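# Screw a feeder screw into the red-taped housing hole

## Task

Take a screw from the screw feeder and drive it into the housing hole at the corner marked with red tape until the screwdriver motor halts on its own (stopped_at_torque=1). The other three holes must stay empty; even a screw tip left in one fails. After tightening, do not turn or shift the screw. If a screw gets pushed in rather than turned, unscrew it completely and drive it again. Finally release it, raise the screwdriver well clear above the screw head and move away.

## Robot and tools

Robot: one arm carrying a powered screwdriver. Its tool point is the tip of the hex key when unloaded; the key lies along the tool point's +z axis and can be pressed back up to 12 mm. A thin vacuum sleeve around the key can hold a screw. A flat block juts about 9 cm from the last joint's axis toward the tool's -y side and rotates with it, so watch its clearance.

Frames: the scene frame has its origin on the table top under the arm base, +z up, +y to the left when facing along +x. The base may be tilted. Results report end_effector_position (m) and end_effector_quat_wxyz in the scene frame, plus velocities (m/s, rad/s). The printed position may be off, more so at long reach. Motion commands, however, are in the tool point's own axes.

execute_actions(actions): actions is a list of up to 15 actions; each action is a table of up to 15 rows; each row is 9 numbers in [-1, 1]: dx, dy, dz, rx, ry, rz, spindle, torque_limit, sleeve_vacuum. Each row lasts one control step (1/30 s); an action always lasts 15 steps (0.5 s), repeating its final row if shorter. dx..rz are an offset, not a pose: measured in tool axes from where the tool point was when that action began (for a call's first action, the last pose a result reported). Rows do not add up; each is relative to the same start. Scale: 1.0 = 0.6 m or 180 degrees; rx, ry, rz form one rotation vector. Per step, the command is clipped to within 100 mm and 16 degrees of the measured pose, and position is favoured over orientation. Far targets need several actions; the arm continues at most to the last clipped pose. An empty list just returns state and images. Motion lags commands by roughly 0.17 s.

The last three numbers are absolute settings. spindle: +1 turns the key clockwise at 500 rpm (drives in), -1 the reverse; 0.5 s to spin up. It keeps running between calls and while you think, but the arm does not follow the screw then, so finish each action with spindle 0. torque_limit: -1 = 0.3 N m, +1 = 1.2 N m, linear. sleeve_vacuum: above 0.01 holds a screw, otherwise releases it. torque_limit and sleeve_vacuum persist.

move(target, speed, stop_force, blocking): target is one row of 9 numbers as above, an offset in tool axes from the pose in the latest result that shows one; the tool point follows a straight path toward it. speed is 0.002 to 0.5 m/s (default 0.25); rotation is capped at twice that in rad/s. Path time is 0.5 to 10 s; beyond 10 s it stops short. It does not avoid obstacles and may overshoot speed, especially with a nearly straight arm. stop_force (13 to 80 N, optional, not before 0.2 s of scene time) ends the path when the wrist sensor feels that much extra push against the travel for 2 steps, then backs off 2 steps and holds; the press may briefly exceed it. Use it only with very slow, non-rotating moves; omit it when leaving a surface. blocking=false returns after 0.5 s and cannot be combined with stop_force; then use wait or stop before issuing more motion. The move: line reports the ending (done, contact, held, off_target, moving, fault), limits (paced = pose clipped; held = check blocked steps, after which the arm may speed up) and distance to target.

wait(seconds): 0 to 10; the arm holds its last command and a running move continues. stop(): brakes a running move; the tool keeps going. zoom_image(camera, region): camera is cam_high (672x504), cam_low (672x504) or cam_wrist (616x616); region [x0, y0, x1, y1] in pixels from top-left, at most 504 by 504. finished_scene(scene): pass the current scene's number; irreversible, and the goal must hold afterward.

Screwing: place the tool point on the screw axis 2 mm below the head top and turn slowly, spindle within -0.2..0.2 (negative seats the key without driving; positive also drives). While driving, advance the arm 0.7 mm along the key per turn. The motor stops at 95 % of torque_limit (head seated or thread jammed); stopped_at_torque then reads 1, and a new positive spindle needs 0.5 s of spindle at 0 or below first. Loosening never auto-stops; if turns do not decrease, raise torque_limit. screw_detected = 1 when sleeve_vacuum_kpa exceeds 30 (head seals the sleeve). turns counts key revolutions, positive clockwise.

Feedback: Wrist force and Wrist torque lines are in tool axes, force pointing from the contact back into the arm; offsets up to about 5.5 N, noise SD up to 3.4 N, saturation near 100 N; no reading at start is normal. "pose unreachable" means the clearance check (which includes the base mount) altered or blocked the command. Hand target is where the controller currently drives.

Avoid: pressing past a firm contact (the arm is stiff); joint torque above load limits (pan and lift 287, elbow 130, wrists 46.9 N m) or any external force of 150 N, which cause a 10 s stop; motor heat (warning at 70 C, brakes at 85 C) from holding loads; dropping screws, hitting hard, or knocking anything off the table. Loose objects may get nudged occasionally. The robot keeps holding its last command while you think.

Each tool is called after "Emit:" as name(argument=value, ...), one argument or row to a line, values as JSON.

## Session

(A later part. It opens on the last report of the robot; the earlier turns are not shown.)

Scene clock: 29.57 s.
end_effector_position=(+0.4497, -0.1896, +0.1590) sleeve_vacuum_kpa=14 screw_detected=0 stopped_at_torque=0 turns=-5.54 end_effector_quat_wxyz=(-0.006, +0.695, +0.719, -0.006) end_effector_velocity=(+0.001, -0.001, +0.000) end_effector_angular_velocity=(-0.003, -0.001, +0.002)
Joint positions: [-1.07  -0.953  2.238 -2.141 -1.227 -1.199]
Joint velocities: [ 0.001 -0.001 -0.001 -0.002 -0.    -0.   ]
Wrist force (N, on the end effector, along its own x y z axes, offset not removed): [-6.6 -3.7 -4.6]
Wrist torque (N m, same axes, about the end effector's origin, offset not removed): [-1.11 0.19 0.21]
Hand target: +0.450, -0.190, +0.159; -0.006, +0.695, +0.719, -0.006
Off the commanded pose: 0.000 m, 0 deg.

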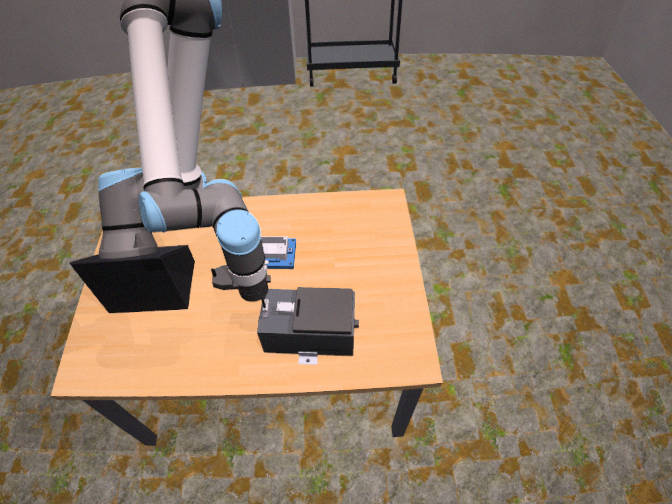

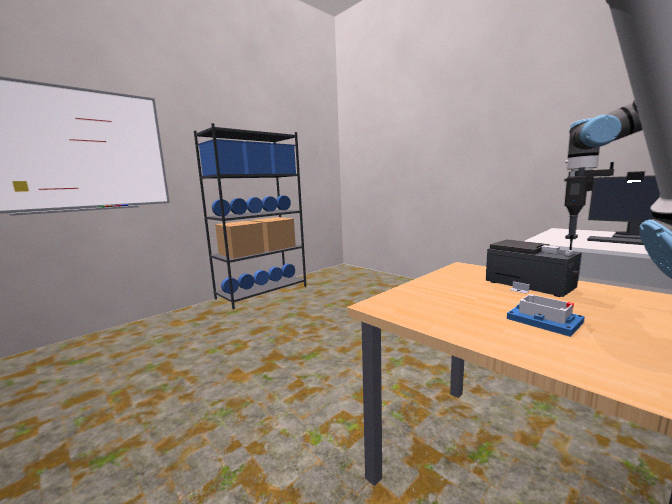

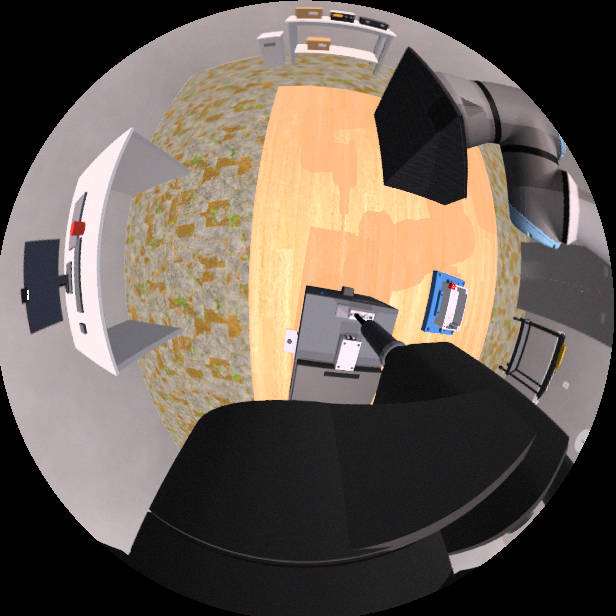

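Emit:
execute_actions(
  actions=[
    [[0,0,-0.014,0,0,0,0,0,1]],
    [[0.0023,0.0013,0,0,0,0,0,0,1]],
    [[0,0,0.007,0,0,0,-0.15,0,1]],
    [[0,0,0.007,0,0,0,-0.15,0,1]],
    [[0,0,0,0,0,0,-0.15,0,1]],
    [[0,0,0,0,0,0,0,0,1]],
  ],
)

Emit:
zoom_image(
  camera="cam_wrist",
  region=[335,295,375,335],
)

Scene clock: 33.63 s.
end_effector_position=(+0.4504, -0.1882, +0.1590) sleeve_vacuum_kpa=14 screw_detected=0 stopped_at_torque=0 turns=-7.38 end_effector_quat_wxyz=(-0.006, +0.695, +0.719, -0.006) end_effector_velocity=(+0.001, -0.001, +0.000) end_effector_angular_velocity=(-0.003, -0.001, +0.002)
Joint positions: [-1.068 -0.955  2.239 -2.14  -1.226 -1.198]
Joint velocities: [ 0.001 -0.    -0.001 -0.002 -0.    -0.   ]
Wrist force (N, on the end effector, along its own x y z axes, offset not removed): [-16.4 -2.3 -4.4]
Wrist torque (N m, same axes, about the end effector's origin, offset not removed): [-0.76 0.01 0.21]
Hand target: +0.450, -0.188, +0.159; -0.006, +0.695, +0.719, -0.006
Off the commanded pose: 0.000 m, 0 deg.

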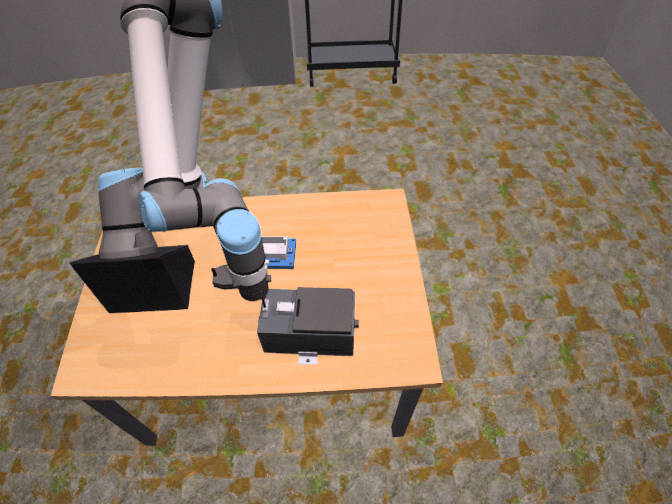

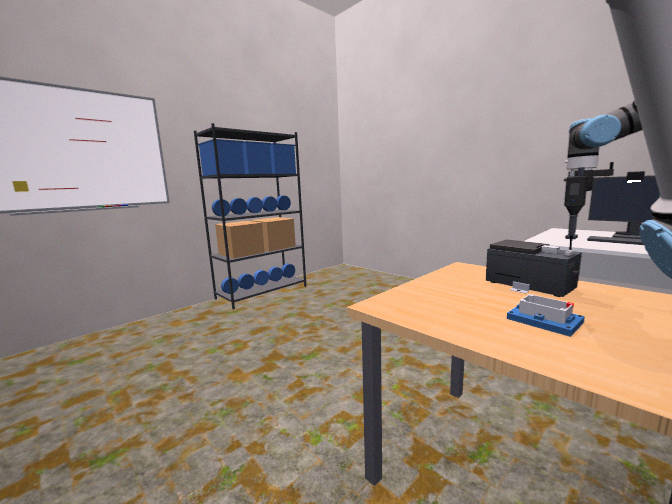

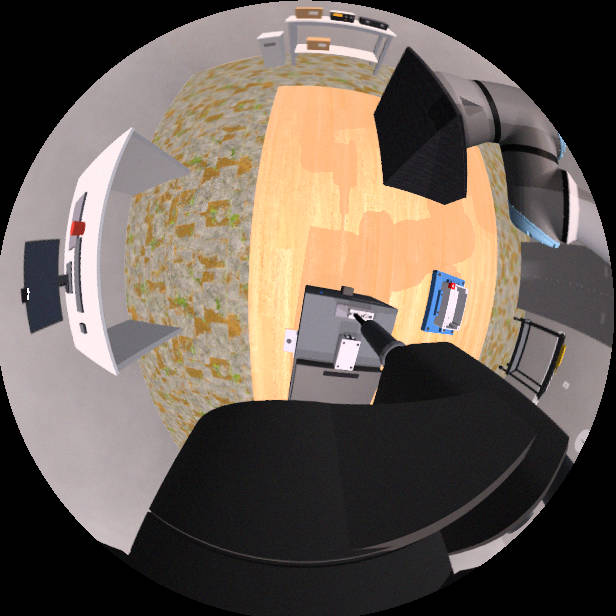

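Region (335, 295, 375, 335) of cam_wrist's 616x616 image, scaled by 12.600, with more detail than that image has.

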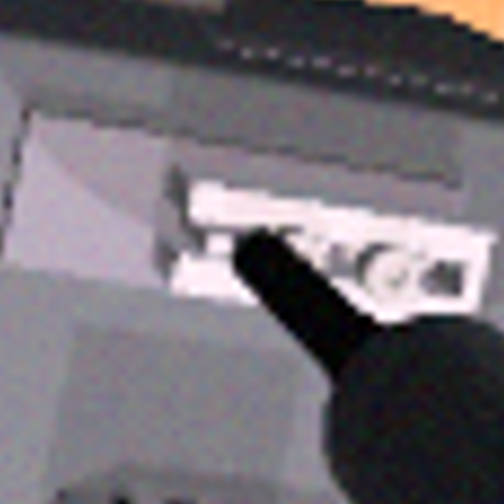

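Emit:
execute_actions(
  actions=[
    [[0,0,-0.016,0,0,0,0,0,-1]],
    [[0,-0.012,0,0,0,0,0,0,-1]],
  ],
)

Emit:
zoom_image(
  camera="cam_wrist",
  region=[335,295,375,335],
)

Scene clock: 35.80 s.
end_effector_position=(+0.4434, -0.1883, +0.1686) sleeve_vacuum_kpa=0 screw_detected=0 stopped_at_torque=0 turns=-7.38 end_effector_quat_wxyz=(-0.006, +0.695, +0.719, -0.006) end_effector_velocity=(-0.000, +0.000, -0.000) end_effector_angular_velocity=(-0.001, +0.002, +0.002)
Joint positions: [-1.084 -0.97   2.24  -2.123 -1.236 -1.21 ]
Joint velocities: [ 0.001 -0.    -0.    -0.    -0.001 -0.001]
Wrist force (N, on the end effector, along its own x y z axes, offset not removed): [2.0 -2.9 3.2]
Wrist torque (N m, same axes, about the end effector's origin, offset not removed): [-0.79 -0.34 0.21]
Hand target: +0.443, -0.188, +0.169; -0.006, +0.695, +0.719, -0.006
Off the commanded pose: 0.000 m, 0 deg.

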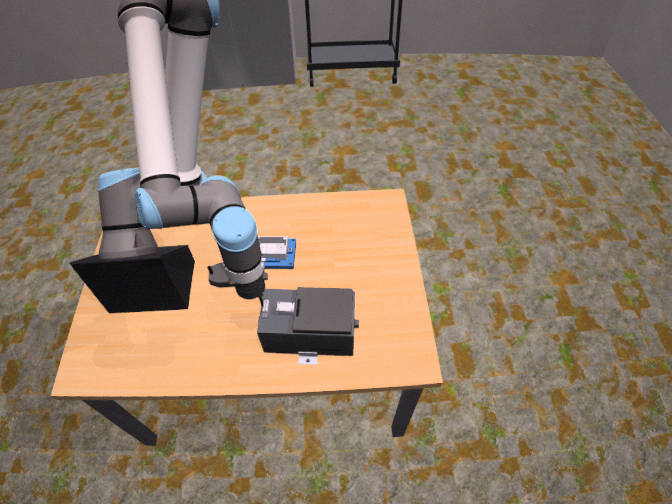

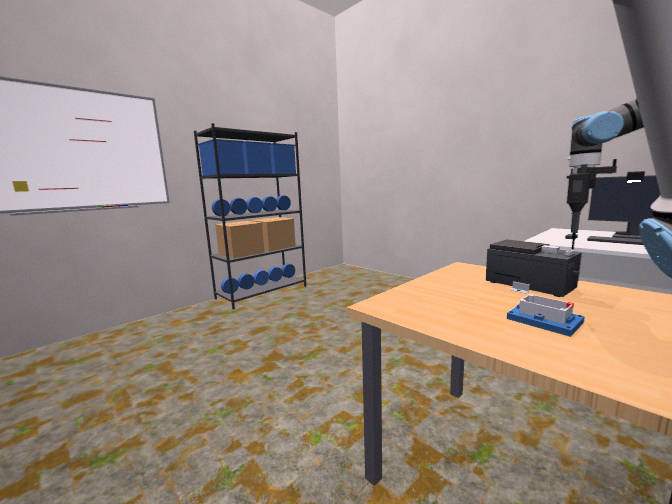

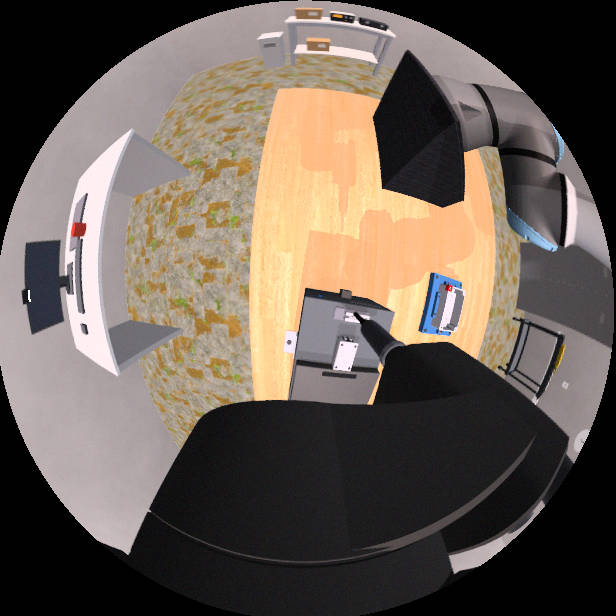

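Region (335, 295, 375, 335) of cam_wrist's 616x616 image, scaled by 12.600, with more detail than that image has.

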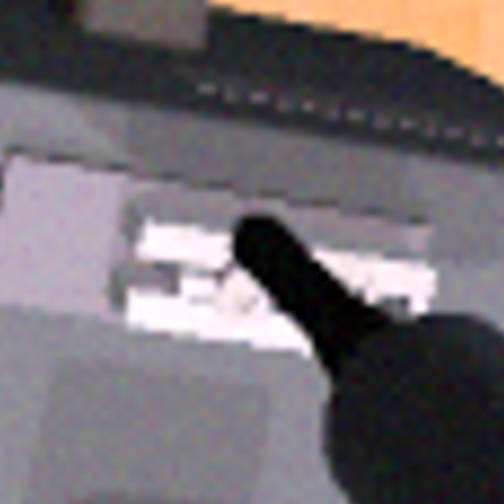

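Emit:
execute_actions(
  actions=[
    [[0.004,0.009,0,0,0,0,0,0,1]],
    [[0,0,0.011,0,0,0,-0.15,0,1]],
    [[0.0012,0,0,0,0,0,-0.15,0,1]],
    [[0.0012,0,0,0,0,0,-0.15,0,1]],
    [[0,0,0,0,0,0,0,0,1]],
  ],
)

Emit:
zoom_image(
  camera="cam_wrist",
  region=[335,295,375,335],
)

Scene clock: 41.47 s.
end_effector_position=(+0.4485, -0.1844, +0.1619) sleeve_vacuum_kpa=14 screw_detected=0 stopped_at_torque=0 turns=-9.23 end_effector_quat_wxyz=(-0.006, +0.695, +0.719, -0.006) end_effector_velocity=(-0.000, +0.001, -0.000) end_effector_angular_velocity=(+0.001, +0.000, -0.000)
Joint positions: [-1.07  -0.966  2.243 -2.133 -1.227 -1.199]
Joint velocities: [ 0.001 -0.001  0.     0.001  0.001  0.   ]
Wrist force (N, on the end effector, along its own x y z axes, offset not removed): [0.2 -1.6 -5.1]
Wrist torque (N m, same axes, about the end effector's origin, offset not removed): [-0.47 -0.04 0.08]
Hand target: +0.448, -0.184, +0.162; -0.006, +0.695, +0.719, -0.006
Off the commanded pose: 0.000 m, 0 deg.

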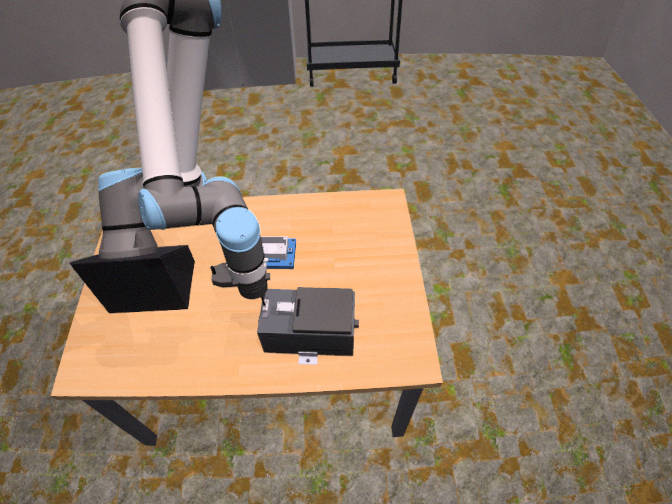

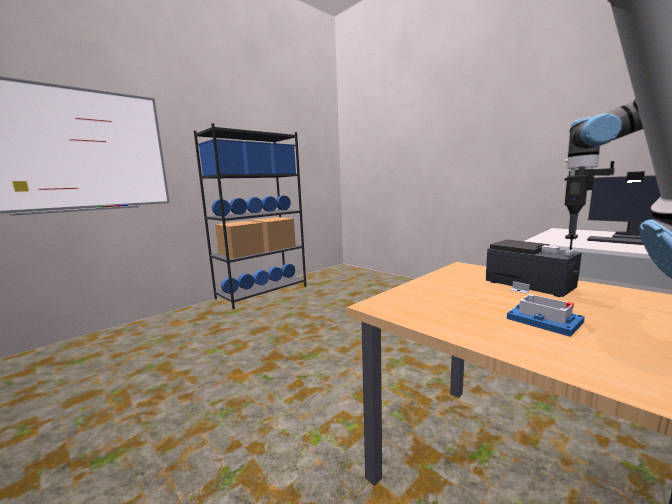

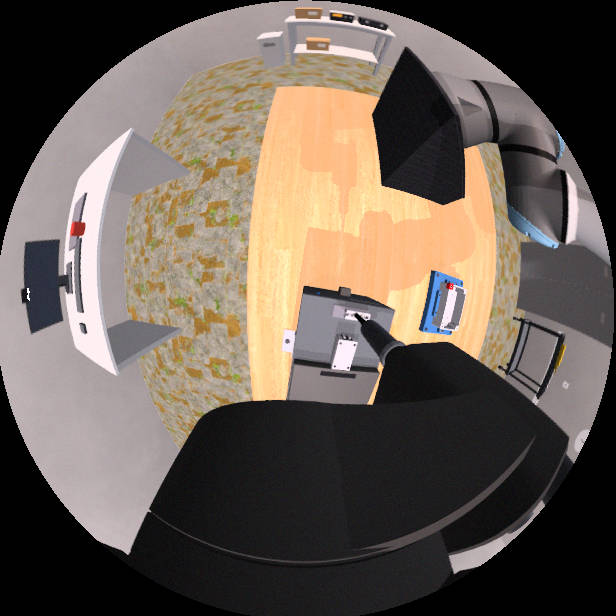

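Region (335, 295, 375, 335) of cam_wrist's 616x616 image, scaled by 12.600, with more detail than that image has.

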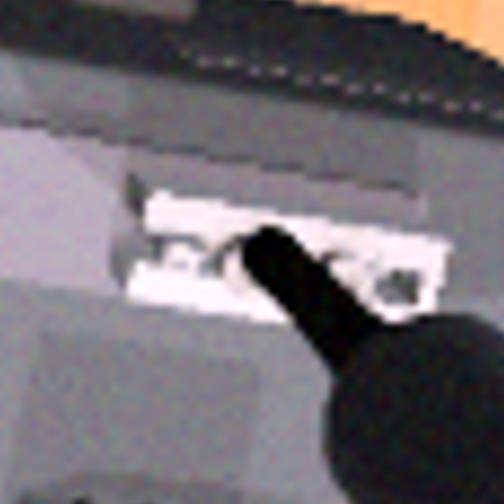

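Emit:
execute_actions(
  actions=[
    [[-0.003,0.002,0,0,0,0,-0.15,0,1]],
    [[0,0.0012,0,0,0,0,-0.15,0,1]],
    [[0,0.0012,0,0,0,0,-0.15,0,1]],
    [[0,0,0,0,0,0,0,0,1]],
  ],
)

Emit:
zoom_image(
  camera="cam_wrist",
  region=[335,295,375,335],
)

Scene clock: 45.17 s.
end_effector_position=(+0.4512, -0.1861, +0.1619) sleeve_vacuum_kpa=40 screw_detected=1 stopped_at_torque=0 turns=-11.08 end_effector_quat_wxyz=(-0.006, +0.695, +0.719, -0.006) end_effector_velocity=(-0.000, +0.000, -0.001) end_effector_angular_velocity=(+0.001, +0.002, +0.001)
Joint positions: [-1.067 -0.962  2.237 -2.133 -1.225 -1.197]
Joint velocities: [ 0.001  0.001 -0.001  0.001 -0.    -0.   ]
Wrist force (N, on the end effector, along its own x y z axes, offset not removed): [0.0 -2.3 -4.5]
Wrist torque (N m, same axes, about the end effector's origin, offset not removed): [-0.59 -0.12 0.14]
Hand target: +0.451, -0.186, +0.162; -0.006, +0.695, +0.719, -0.006
Off the commanded pose: 0.000 m, 0 deg.

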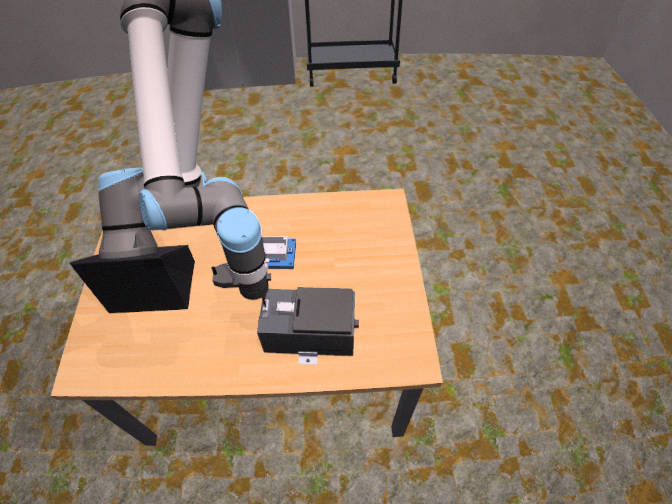

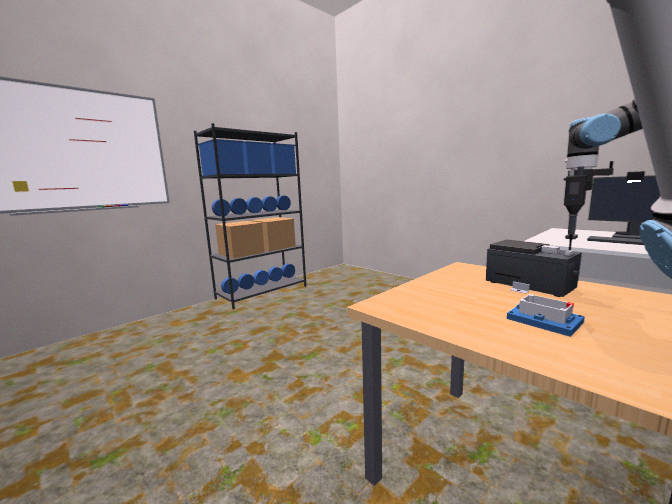

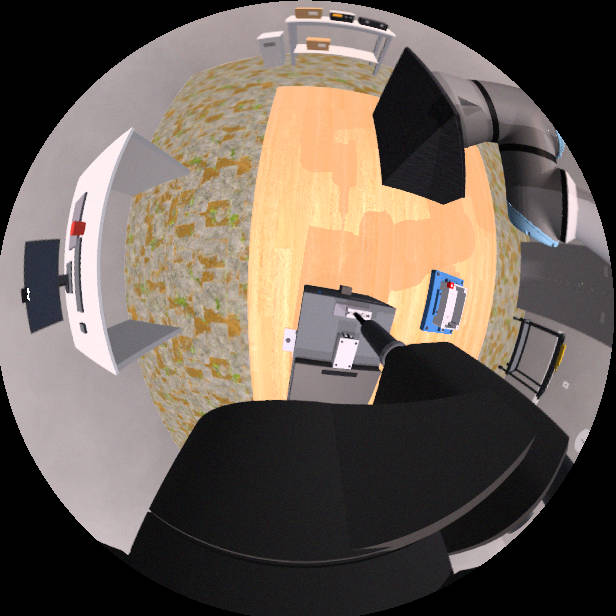

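Region (335, 295, 375, 335) of cam_wrist's 616x616 image, scaled by 12.600, with more detail than that image has.

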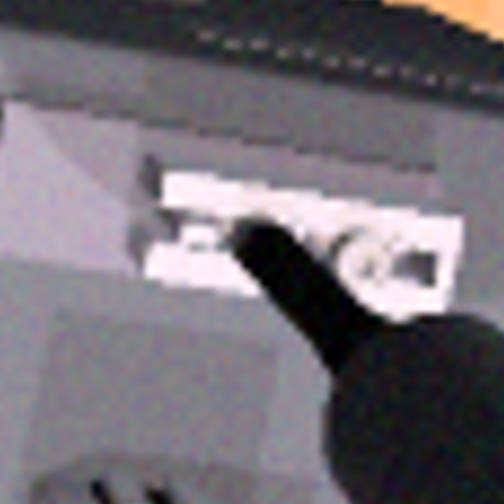

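Emit:
move(
  target=[0,0,-0.08,0,0,0,0,0,1],
  speed=0.06,
)

Emit:
move(
  target=[0.39,-0.09,0,0,0,0,0,0,1],
  speed=0.25,
)

Emit:
move(
  target=[0,0,0.19,0,0,0,0,0,1],
  speed=0.15,
)

Emit:
zoom_image(
  camera="cam_wrist",
  region=[290,250,410,370],
)

Scene clock: 49.17 s.
end_effector_position=(+0.4520, -0.1861, +0.2098) sleeve_vacuum_kpa=40 screw_detected=1 stopped_at_torque=0 turns=-11.08 end_effector_quat_wxyz=(-0.006, +0.695, +0.719, -0.006) end_effector_velocity=(+0.001, -0.001, +0.002) end_effector_angular_velocity=(-0.002, -0.001, +0.001)
Joint positions: [-1.093 -1.011  2.192 -2.031 -1.242 -1.218]
Joint velocities: [-0.001 -0.001 -0.003  0.001 -0.001 -0.001]
Wrist force (N, on the end effector, along its own x y z axes, offset not removed): [2.1 -1.1 1.3]
Wrist torque (N m, same axes, about the end effector's origin, offset not removed): [-0.28 -0.46 0.08]
Hand target: +0.452, -0.186, +0.210; -0.006, +0.695, +0.719, -0.006
Off the commanded pose: 0.000 m, 0 deg.
move: done

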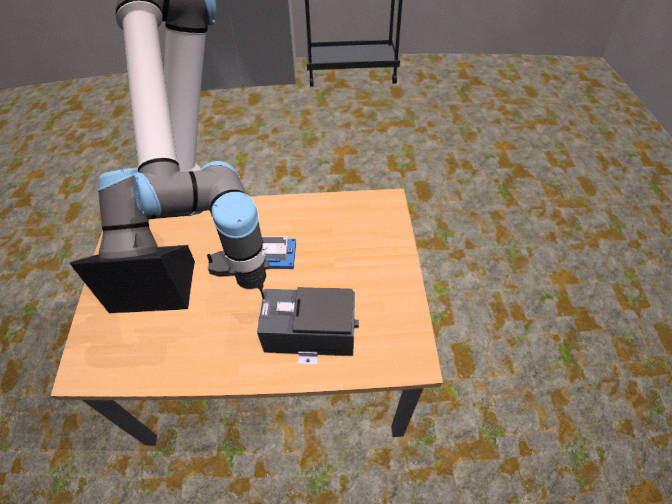

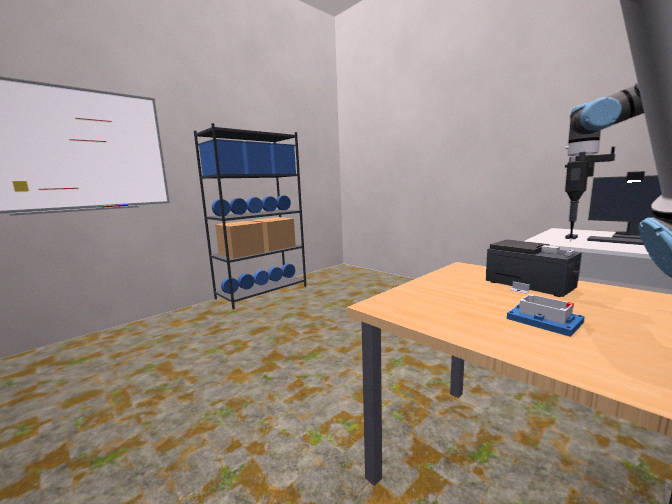

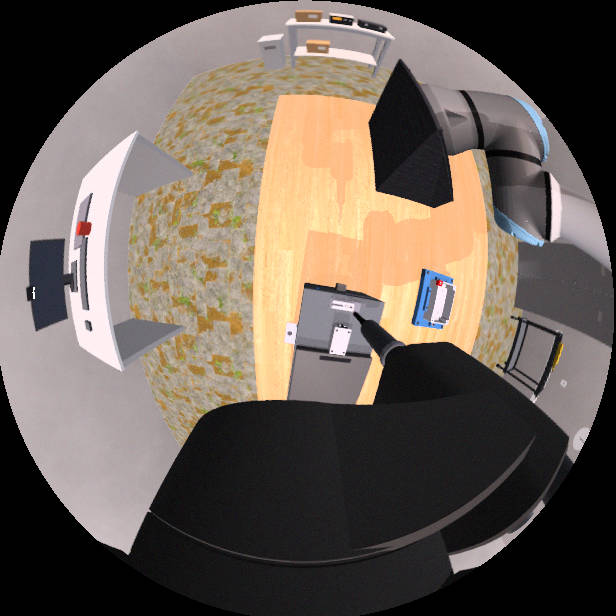

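Scene clock: 50.67 s.
end_effector_position=(+0.3903, +0.0458, +0.2109) sleeve_vacuum_kpa=40 screw_detected=1 stopped_at_torque=0 turns=-11.08 end_effector_quat_wxyz=(-0.006, +0.695, +0.719, -0.006) end_effector_velocity=(+0.000, +0.001, +0.001) end_effector_angular_velocity=(-0.001, -0.001, +0.000)
Joint positions: [-1.031 -1.507  2.437 -1.797 -1.202 -1.168]
Joint velocities: [-0.    -0.003 -0.001  0.004  0.     0.   ]
Wrist force (N, on the end effector, along its own x y z axes, offset not removed): [3.8 -3.5 2.6]
Wrist torque (N m, same axes, about the end effector's origin, offset not removed): [-0.96 -0.81 0.26]
Hand target: +0.390, +0.046, +0.211; -0.006, +0.695, +0.719, -0.006
Off the commanded pose: 0.000 m, 0 deg.
move: done

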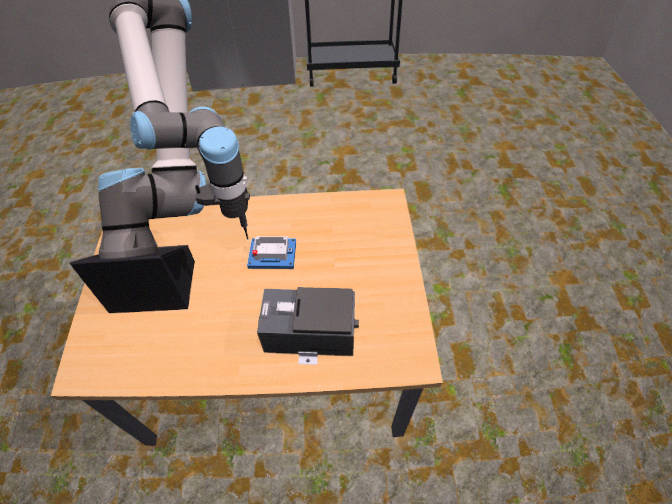

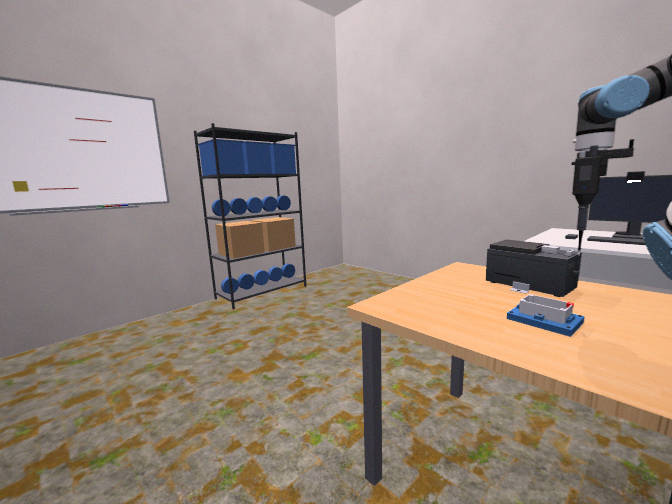

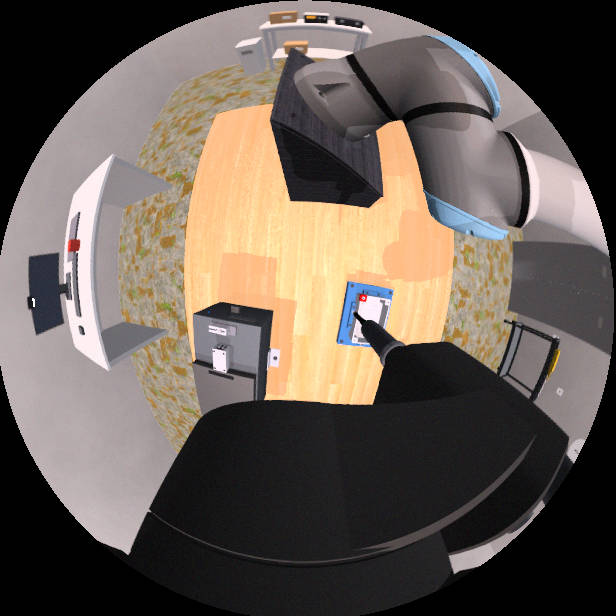

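Scene clock: 51.90 s.
end_effector_position=(+0.3883, +0.0458, +0.0970) sleeve_vacuum_kpa=40 screw_detected=1 stopped_at_torque=0 turns=-11.08 end_effector_quat_wxyz=(-0.006, +0.695, +0.719, -0.006) end_effector_velocity=(+0.000, +0.000, -0.002) end_effector_angular_velocity=(-0.001, +0.001, +0.002)
Joint positions: [-0.931 -1.375  2.57  -2.095 -1.138 -1.084]
Joint velocities: [ 0.004  0.003  0.002 -0.006  0.001  0.002]
Wrist force (N, on the end effector, along its own x y z axes, offset not removed): [2.9 -1.8 2.7]
Wrist torque (N m, same axes, about the end effector's origin, offset not removed): [-0.52 -0.56 0.10]
Hand target: +0.388, +0.046, +0.097; -0.006, +0.695, +0.719, -0.006
Off the commanded pose: 0.000 m, 0 deg.
move: done

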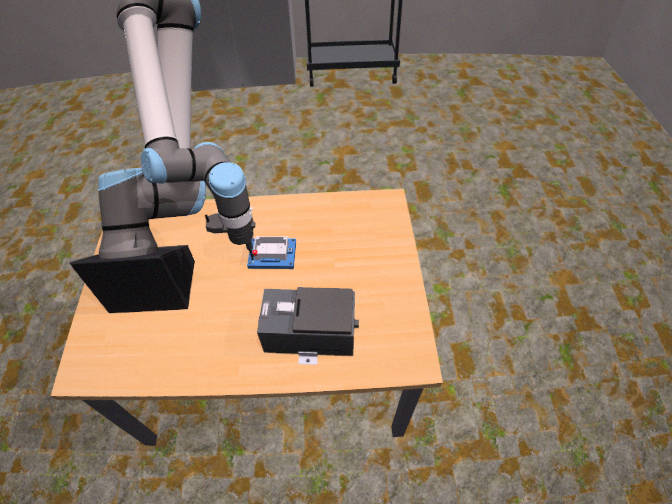

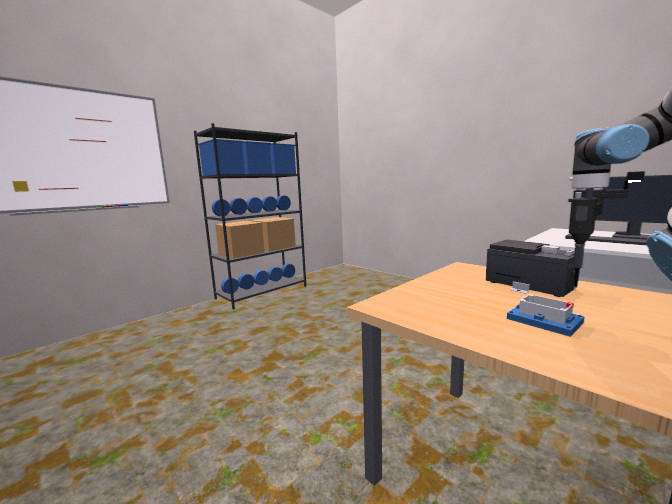

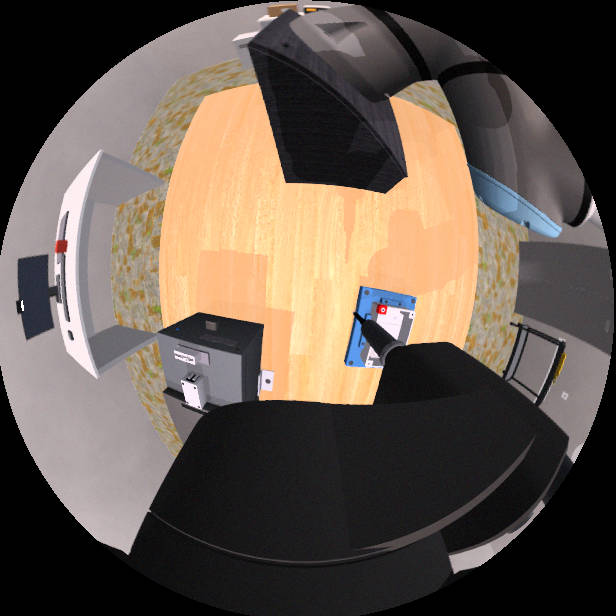

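Region (290, 250, 410, 370) of cam_wrist's 616x616 image, scaled by 4.200, with more detail than that image has.

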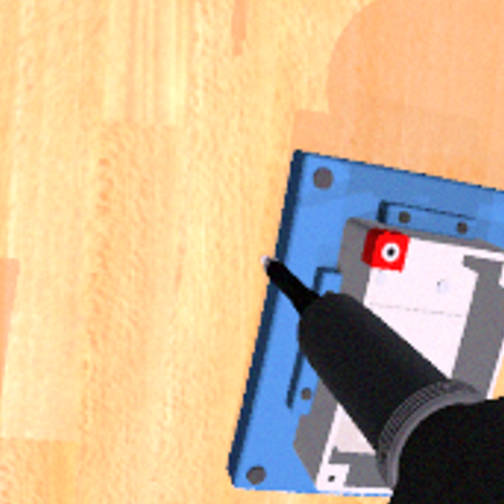

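Emit:
move(
  target=[0.077,-0.002,0,0,0,0,0,0,1],
  speed=0.1,
)

Emit:
move(
  target=[0,0,0.04,0,0,0,0,0,1],
  speed=0.05,
)

Emit:
zoom_image(
  camera="cam_wrist",
  region=[325,285,385,345],
)

Scene clock: 54.23 s.
end_effector_position=(+0.3856, +0.0918, +0.0971) sleeve_vacuum_kpa=40 screw_detected=1 stopped_at_torque=0 turns=-11.08 end_effector_quat_wxyz=(-0.006, +0.695, +0.719, -0.006) end_effector_velocity=(+0.001, -0.000, +0.001) end_effector_angular_velocity=(-0.003, -0.001, +0.002)
Joint positions: [-0.885 -1.486  2.59  -2.022 -1.11  -1.043]
Joint velocities: [ 0.001 -0.002 -0.002  0.     0.     0.001]
Wrist force (N, on the end effector, along its own x y z axes, offset not removed): [0.4 -2.0 3.0]
Wrist torque (N m, same axes, about the end effector's origin, offset not removed): [-0.59 0.24 0.06]
Hand target: +0.386, +0.092, +0.097; -0.006, +0.695, +0.719, -0.006
Off the commanded pose: 0.000 m, 0 deg.
move: done

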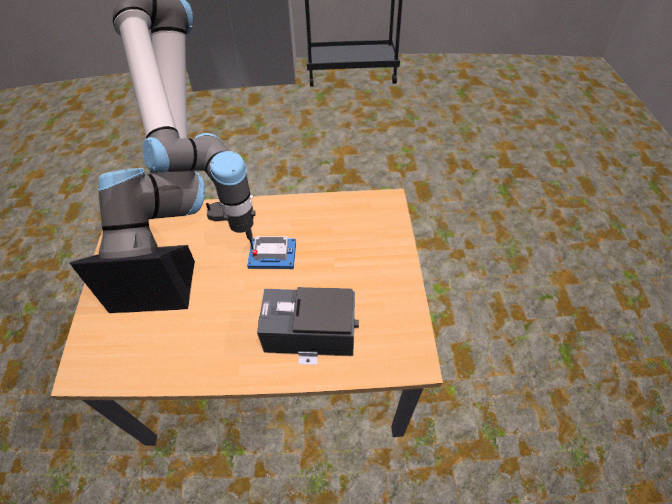

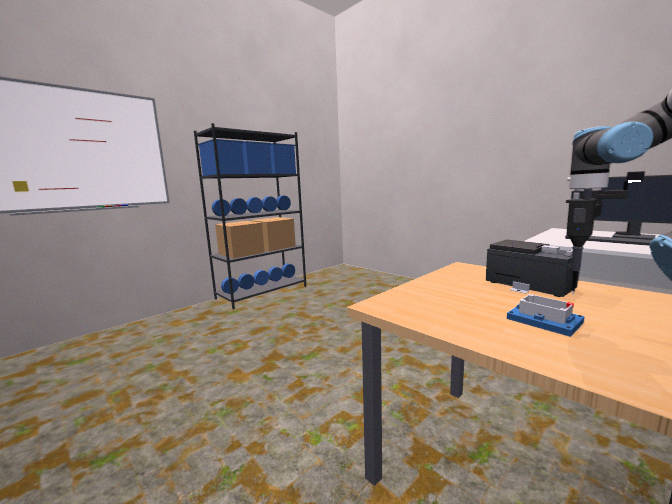

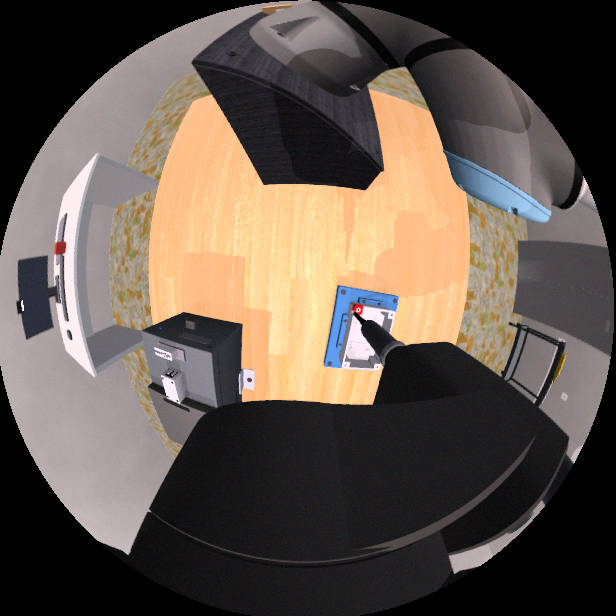

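Scene clock: 55.07 s.
end_effector_position=(+0.3852, +0.0918, +0.0731) sleeve_vacuum_kpa=40 screw_detected=1 stopped_at_torque=0 turns=-11.08 end_effector_quat_wxyz=(-0.006, +0.695, +0.719, -0.006) end_effector_velocity=(-0.002, +0.001, -0.002) end_effector_angular_velocity=(+0.003, +0.002, -0.003)
Joint positions: [-0.857 -1.446  2.615 -2.098 -1.094 -1.019]
Joint velocities: [ 0.     0.003  0.004 -0.003  0.     0.001]
Wrist force (N, on the end effector, along its own x y z axes, offset not removed): [2.7 -3.1 2.9]
Wrist torque (N m, same axes, about the end effector's origin, offset not removed): [-0.90 -0.43 0.12]
Hand target: +0.385, +0.092, +0.073; -0.006, +0.695, +0.719, -0.006
Off the commanded pose: 0.000 m, 0 deg.
move: done

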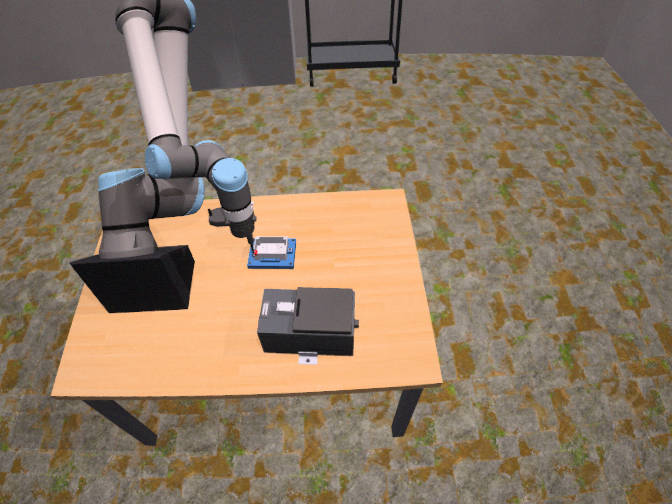

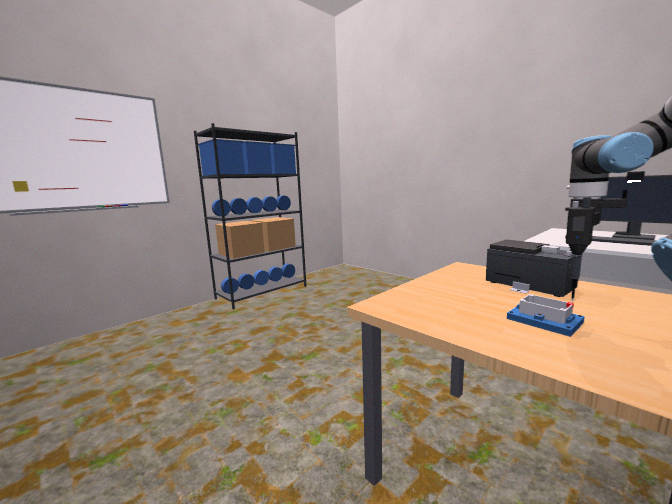

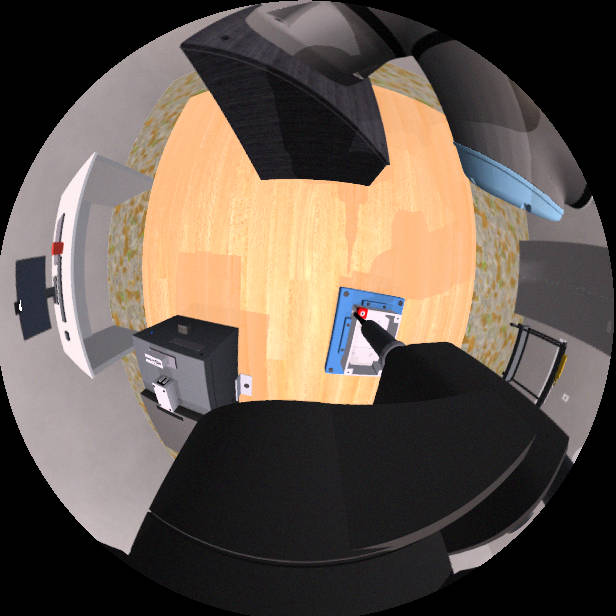

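Region (325, 285, 385, 345) of cam_wrist's 616x616 image, scaled by 8.400, with more detail than that image has.

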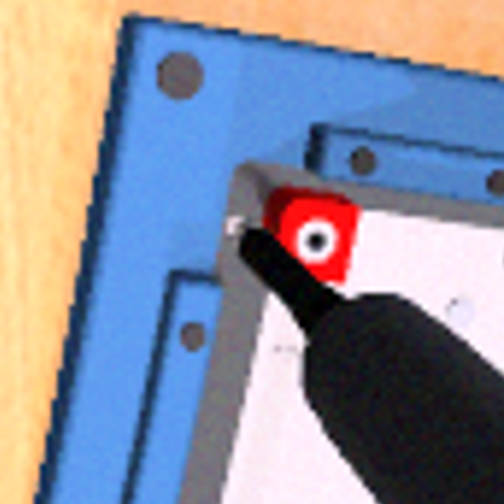

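Emit:
move(
  target=[0.029,0.004,0.006,0,0,0,0,0,1],
  speed=0.05,
)

Emit:
zoom_image(
  camera="cam_wrist",
  region=[335,295,375,335],
)

Scene clock: 56.70 s.
end_effector_position=(+0.3870, +0.1090, +0.0696) sleeve_vacuum_kpa=23 screw_detected=0 stopped_at_torque=0 turns=-11.08 end_effector_quat_wxyz=(-0.006, +0.695, +0.719, -0.006) end_effector_velocity=(+0.001, +0.001, +0.000) end_effector_angular_velocity=(-0.000, -0.001, +0.001)
Joint positions: [-0.828 -1.477  2.619 -2.083 -1.076 -0.992]
Joint velocities: [ 0.002 -0.002 -0.001  0.001  0.002  0.002]
Wrist force (N, on the end effector, along its own x y z axes, offset not removed): [-64.5 -11.9 -2.0]
Wrist torque (N m, same axes, about the end effector's origin, offset not removed): [-0.53 8.69 0.12]
Hand target: +0.387, +0.109, +0.070; -0.006, +0.695, +0.719, -0.006
Off the commanded pose: 0.000 m, 0 deg.
move: done

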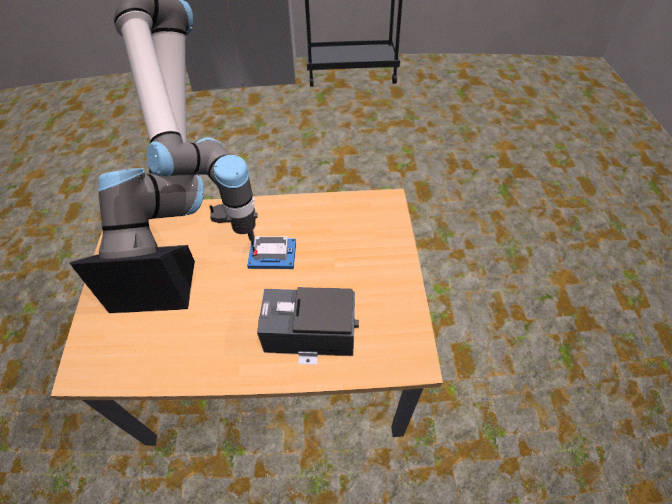

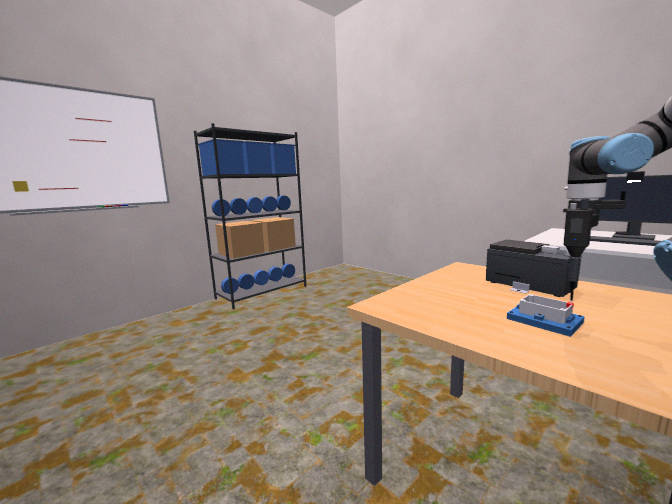

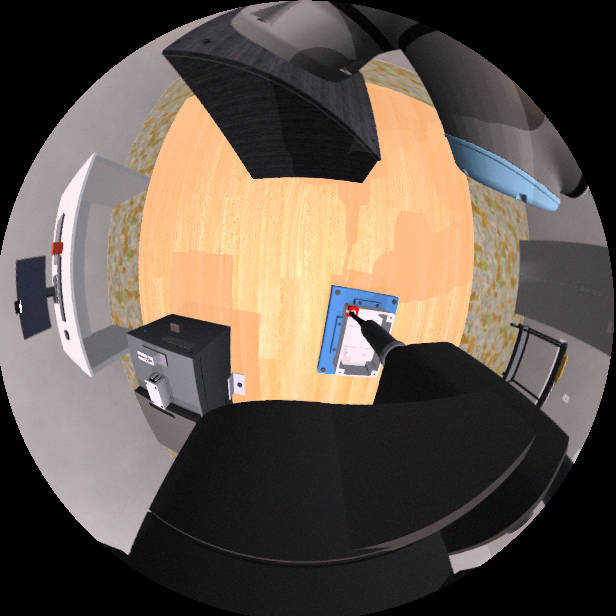

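Region (335, 295, 375, 335) of cam_wrist's 616x616 image, scaled by 12.600, with more detail than that image has.

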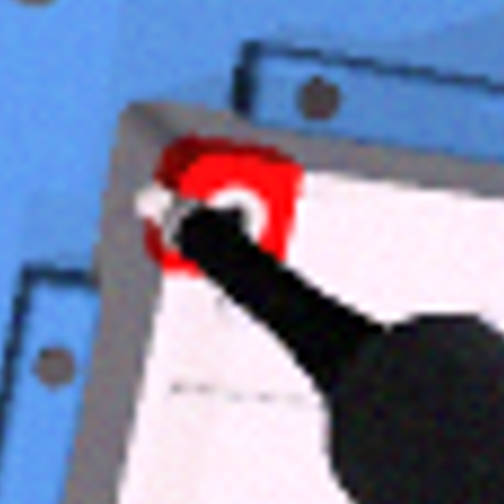

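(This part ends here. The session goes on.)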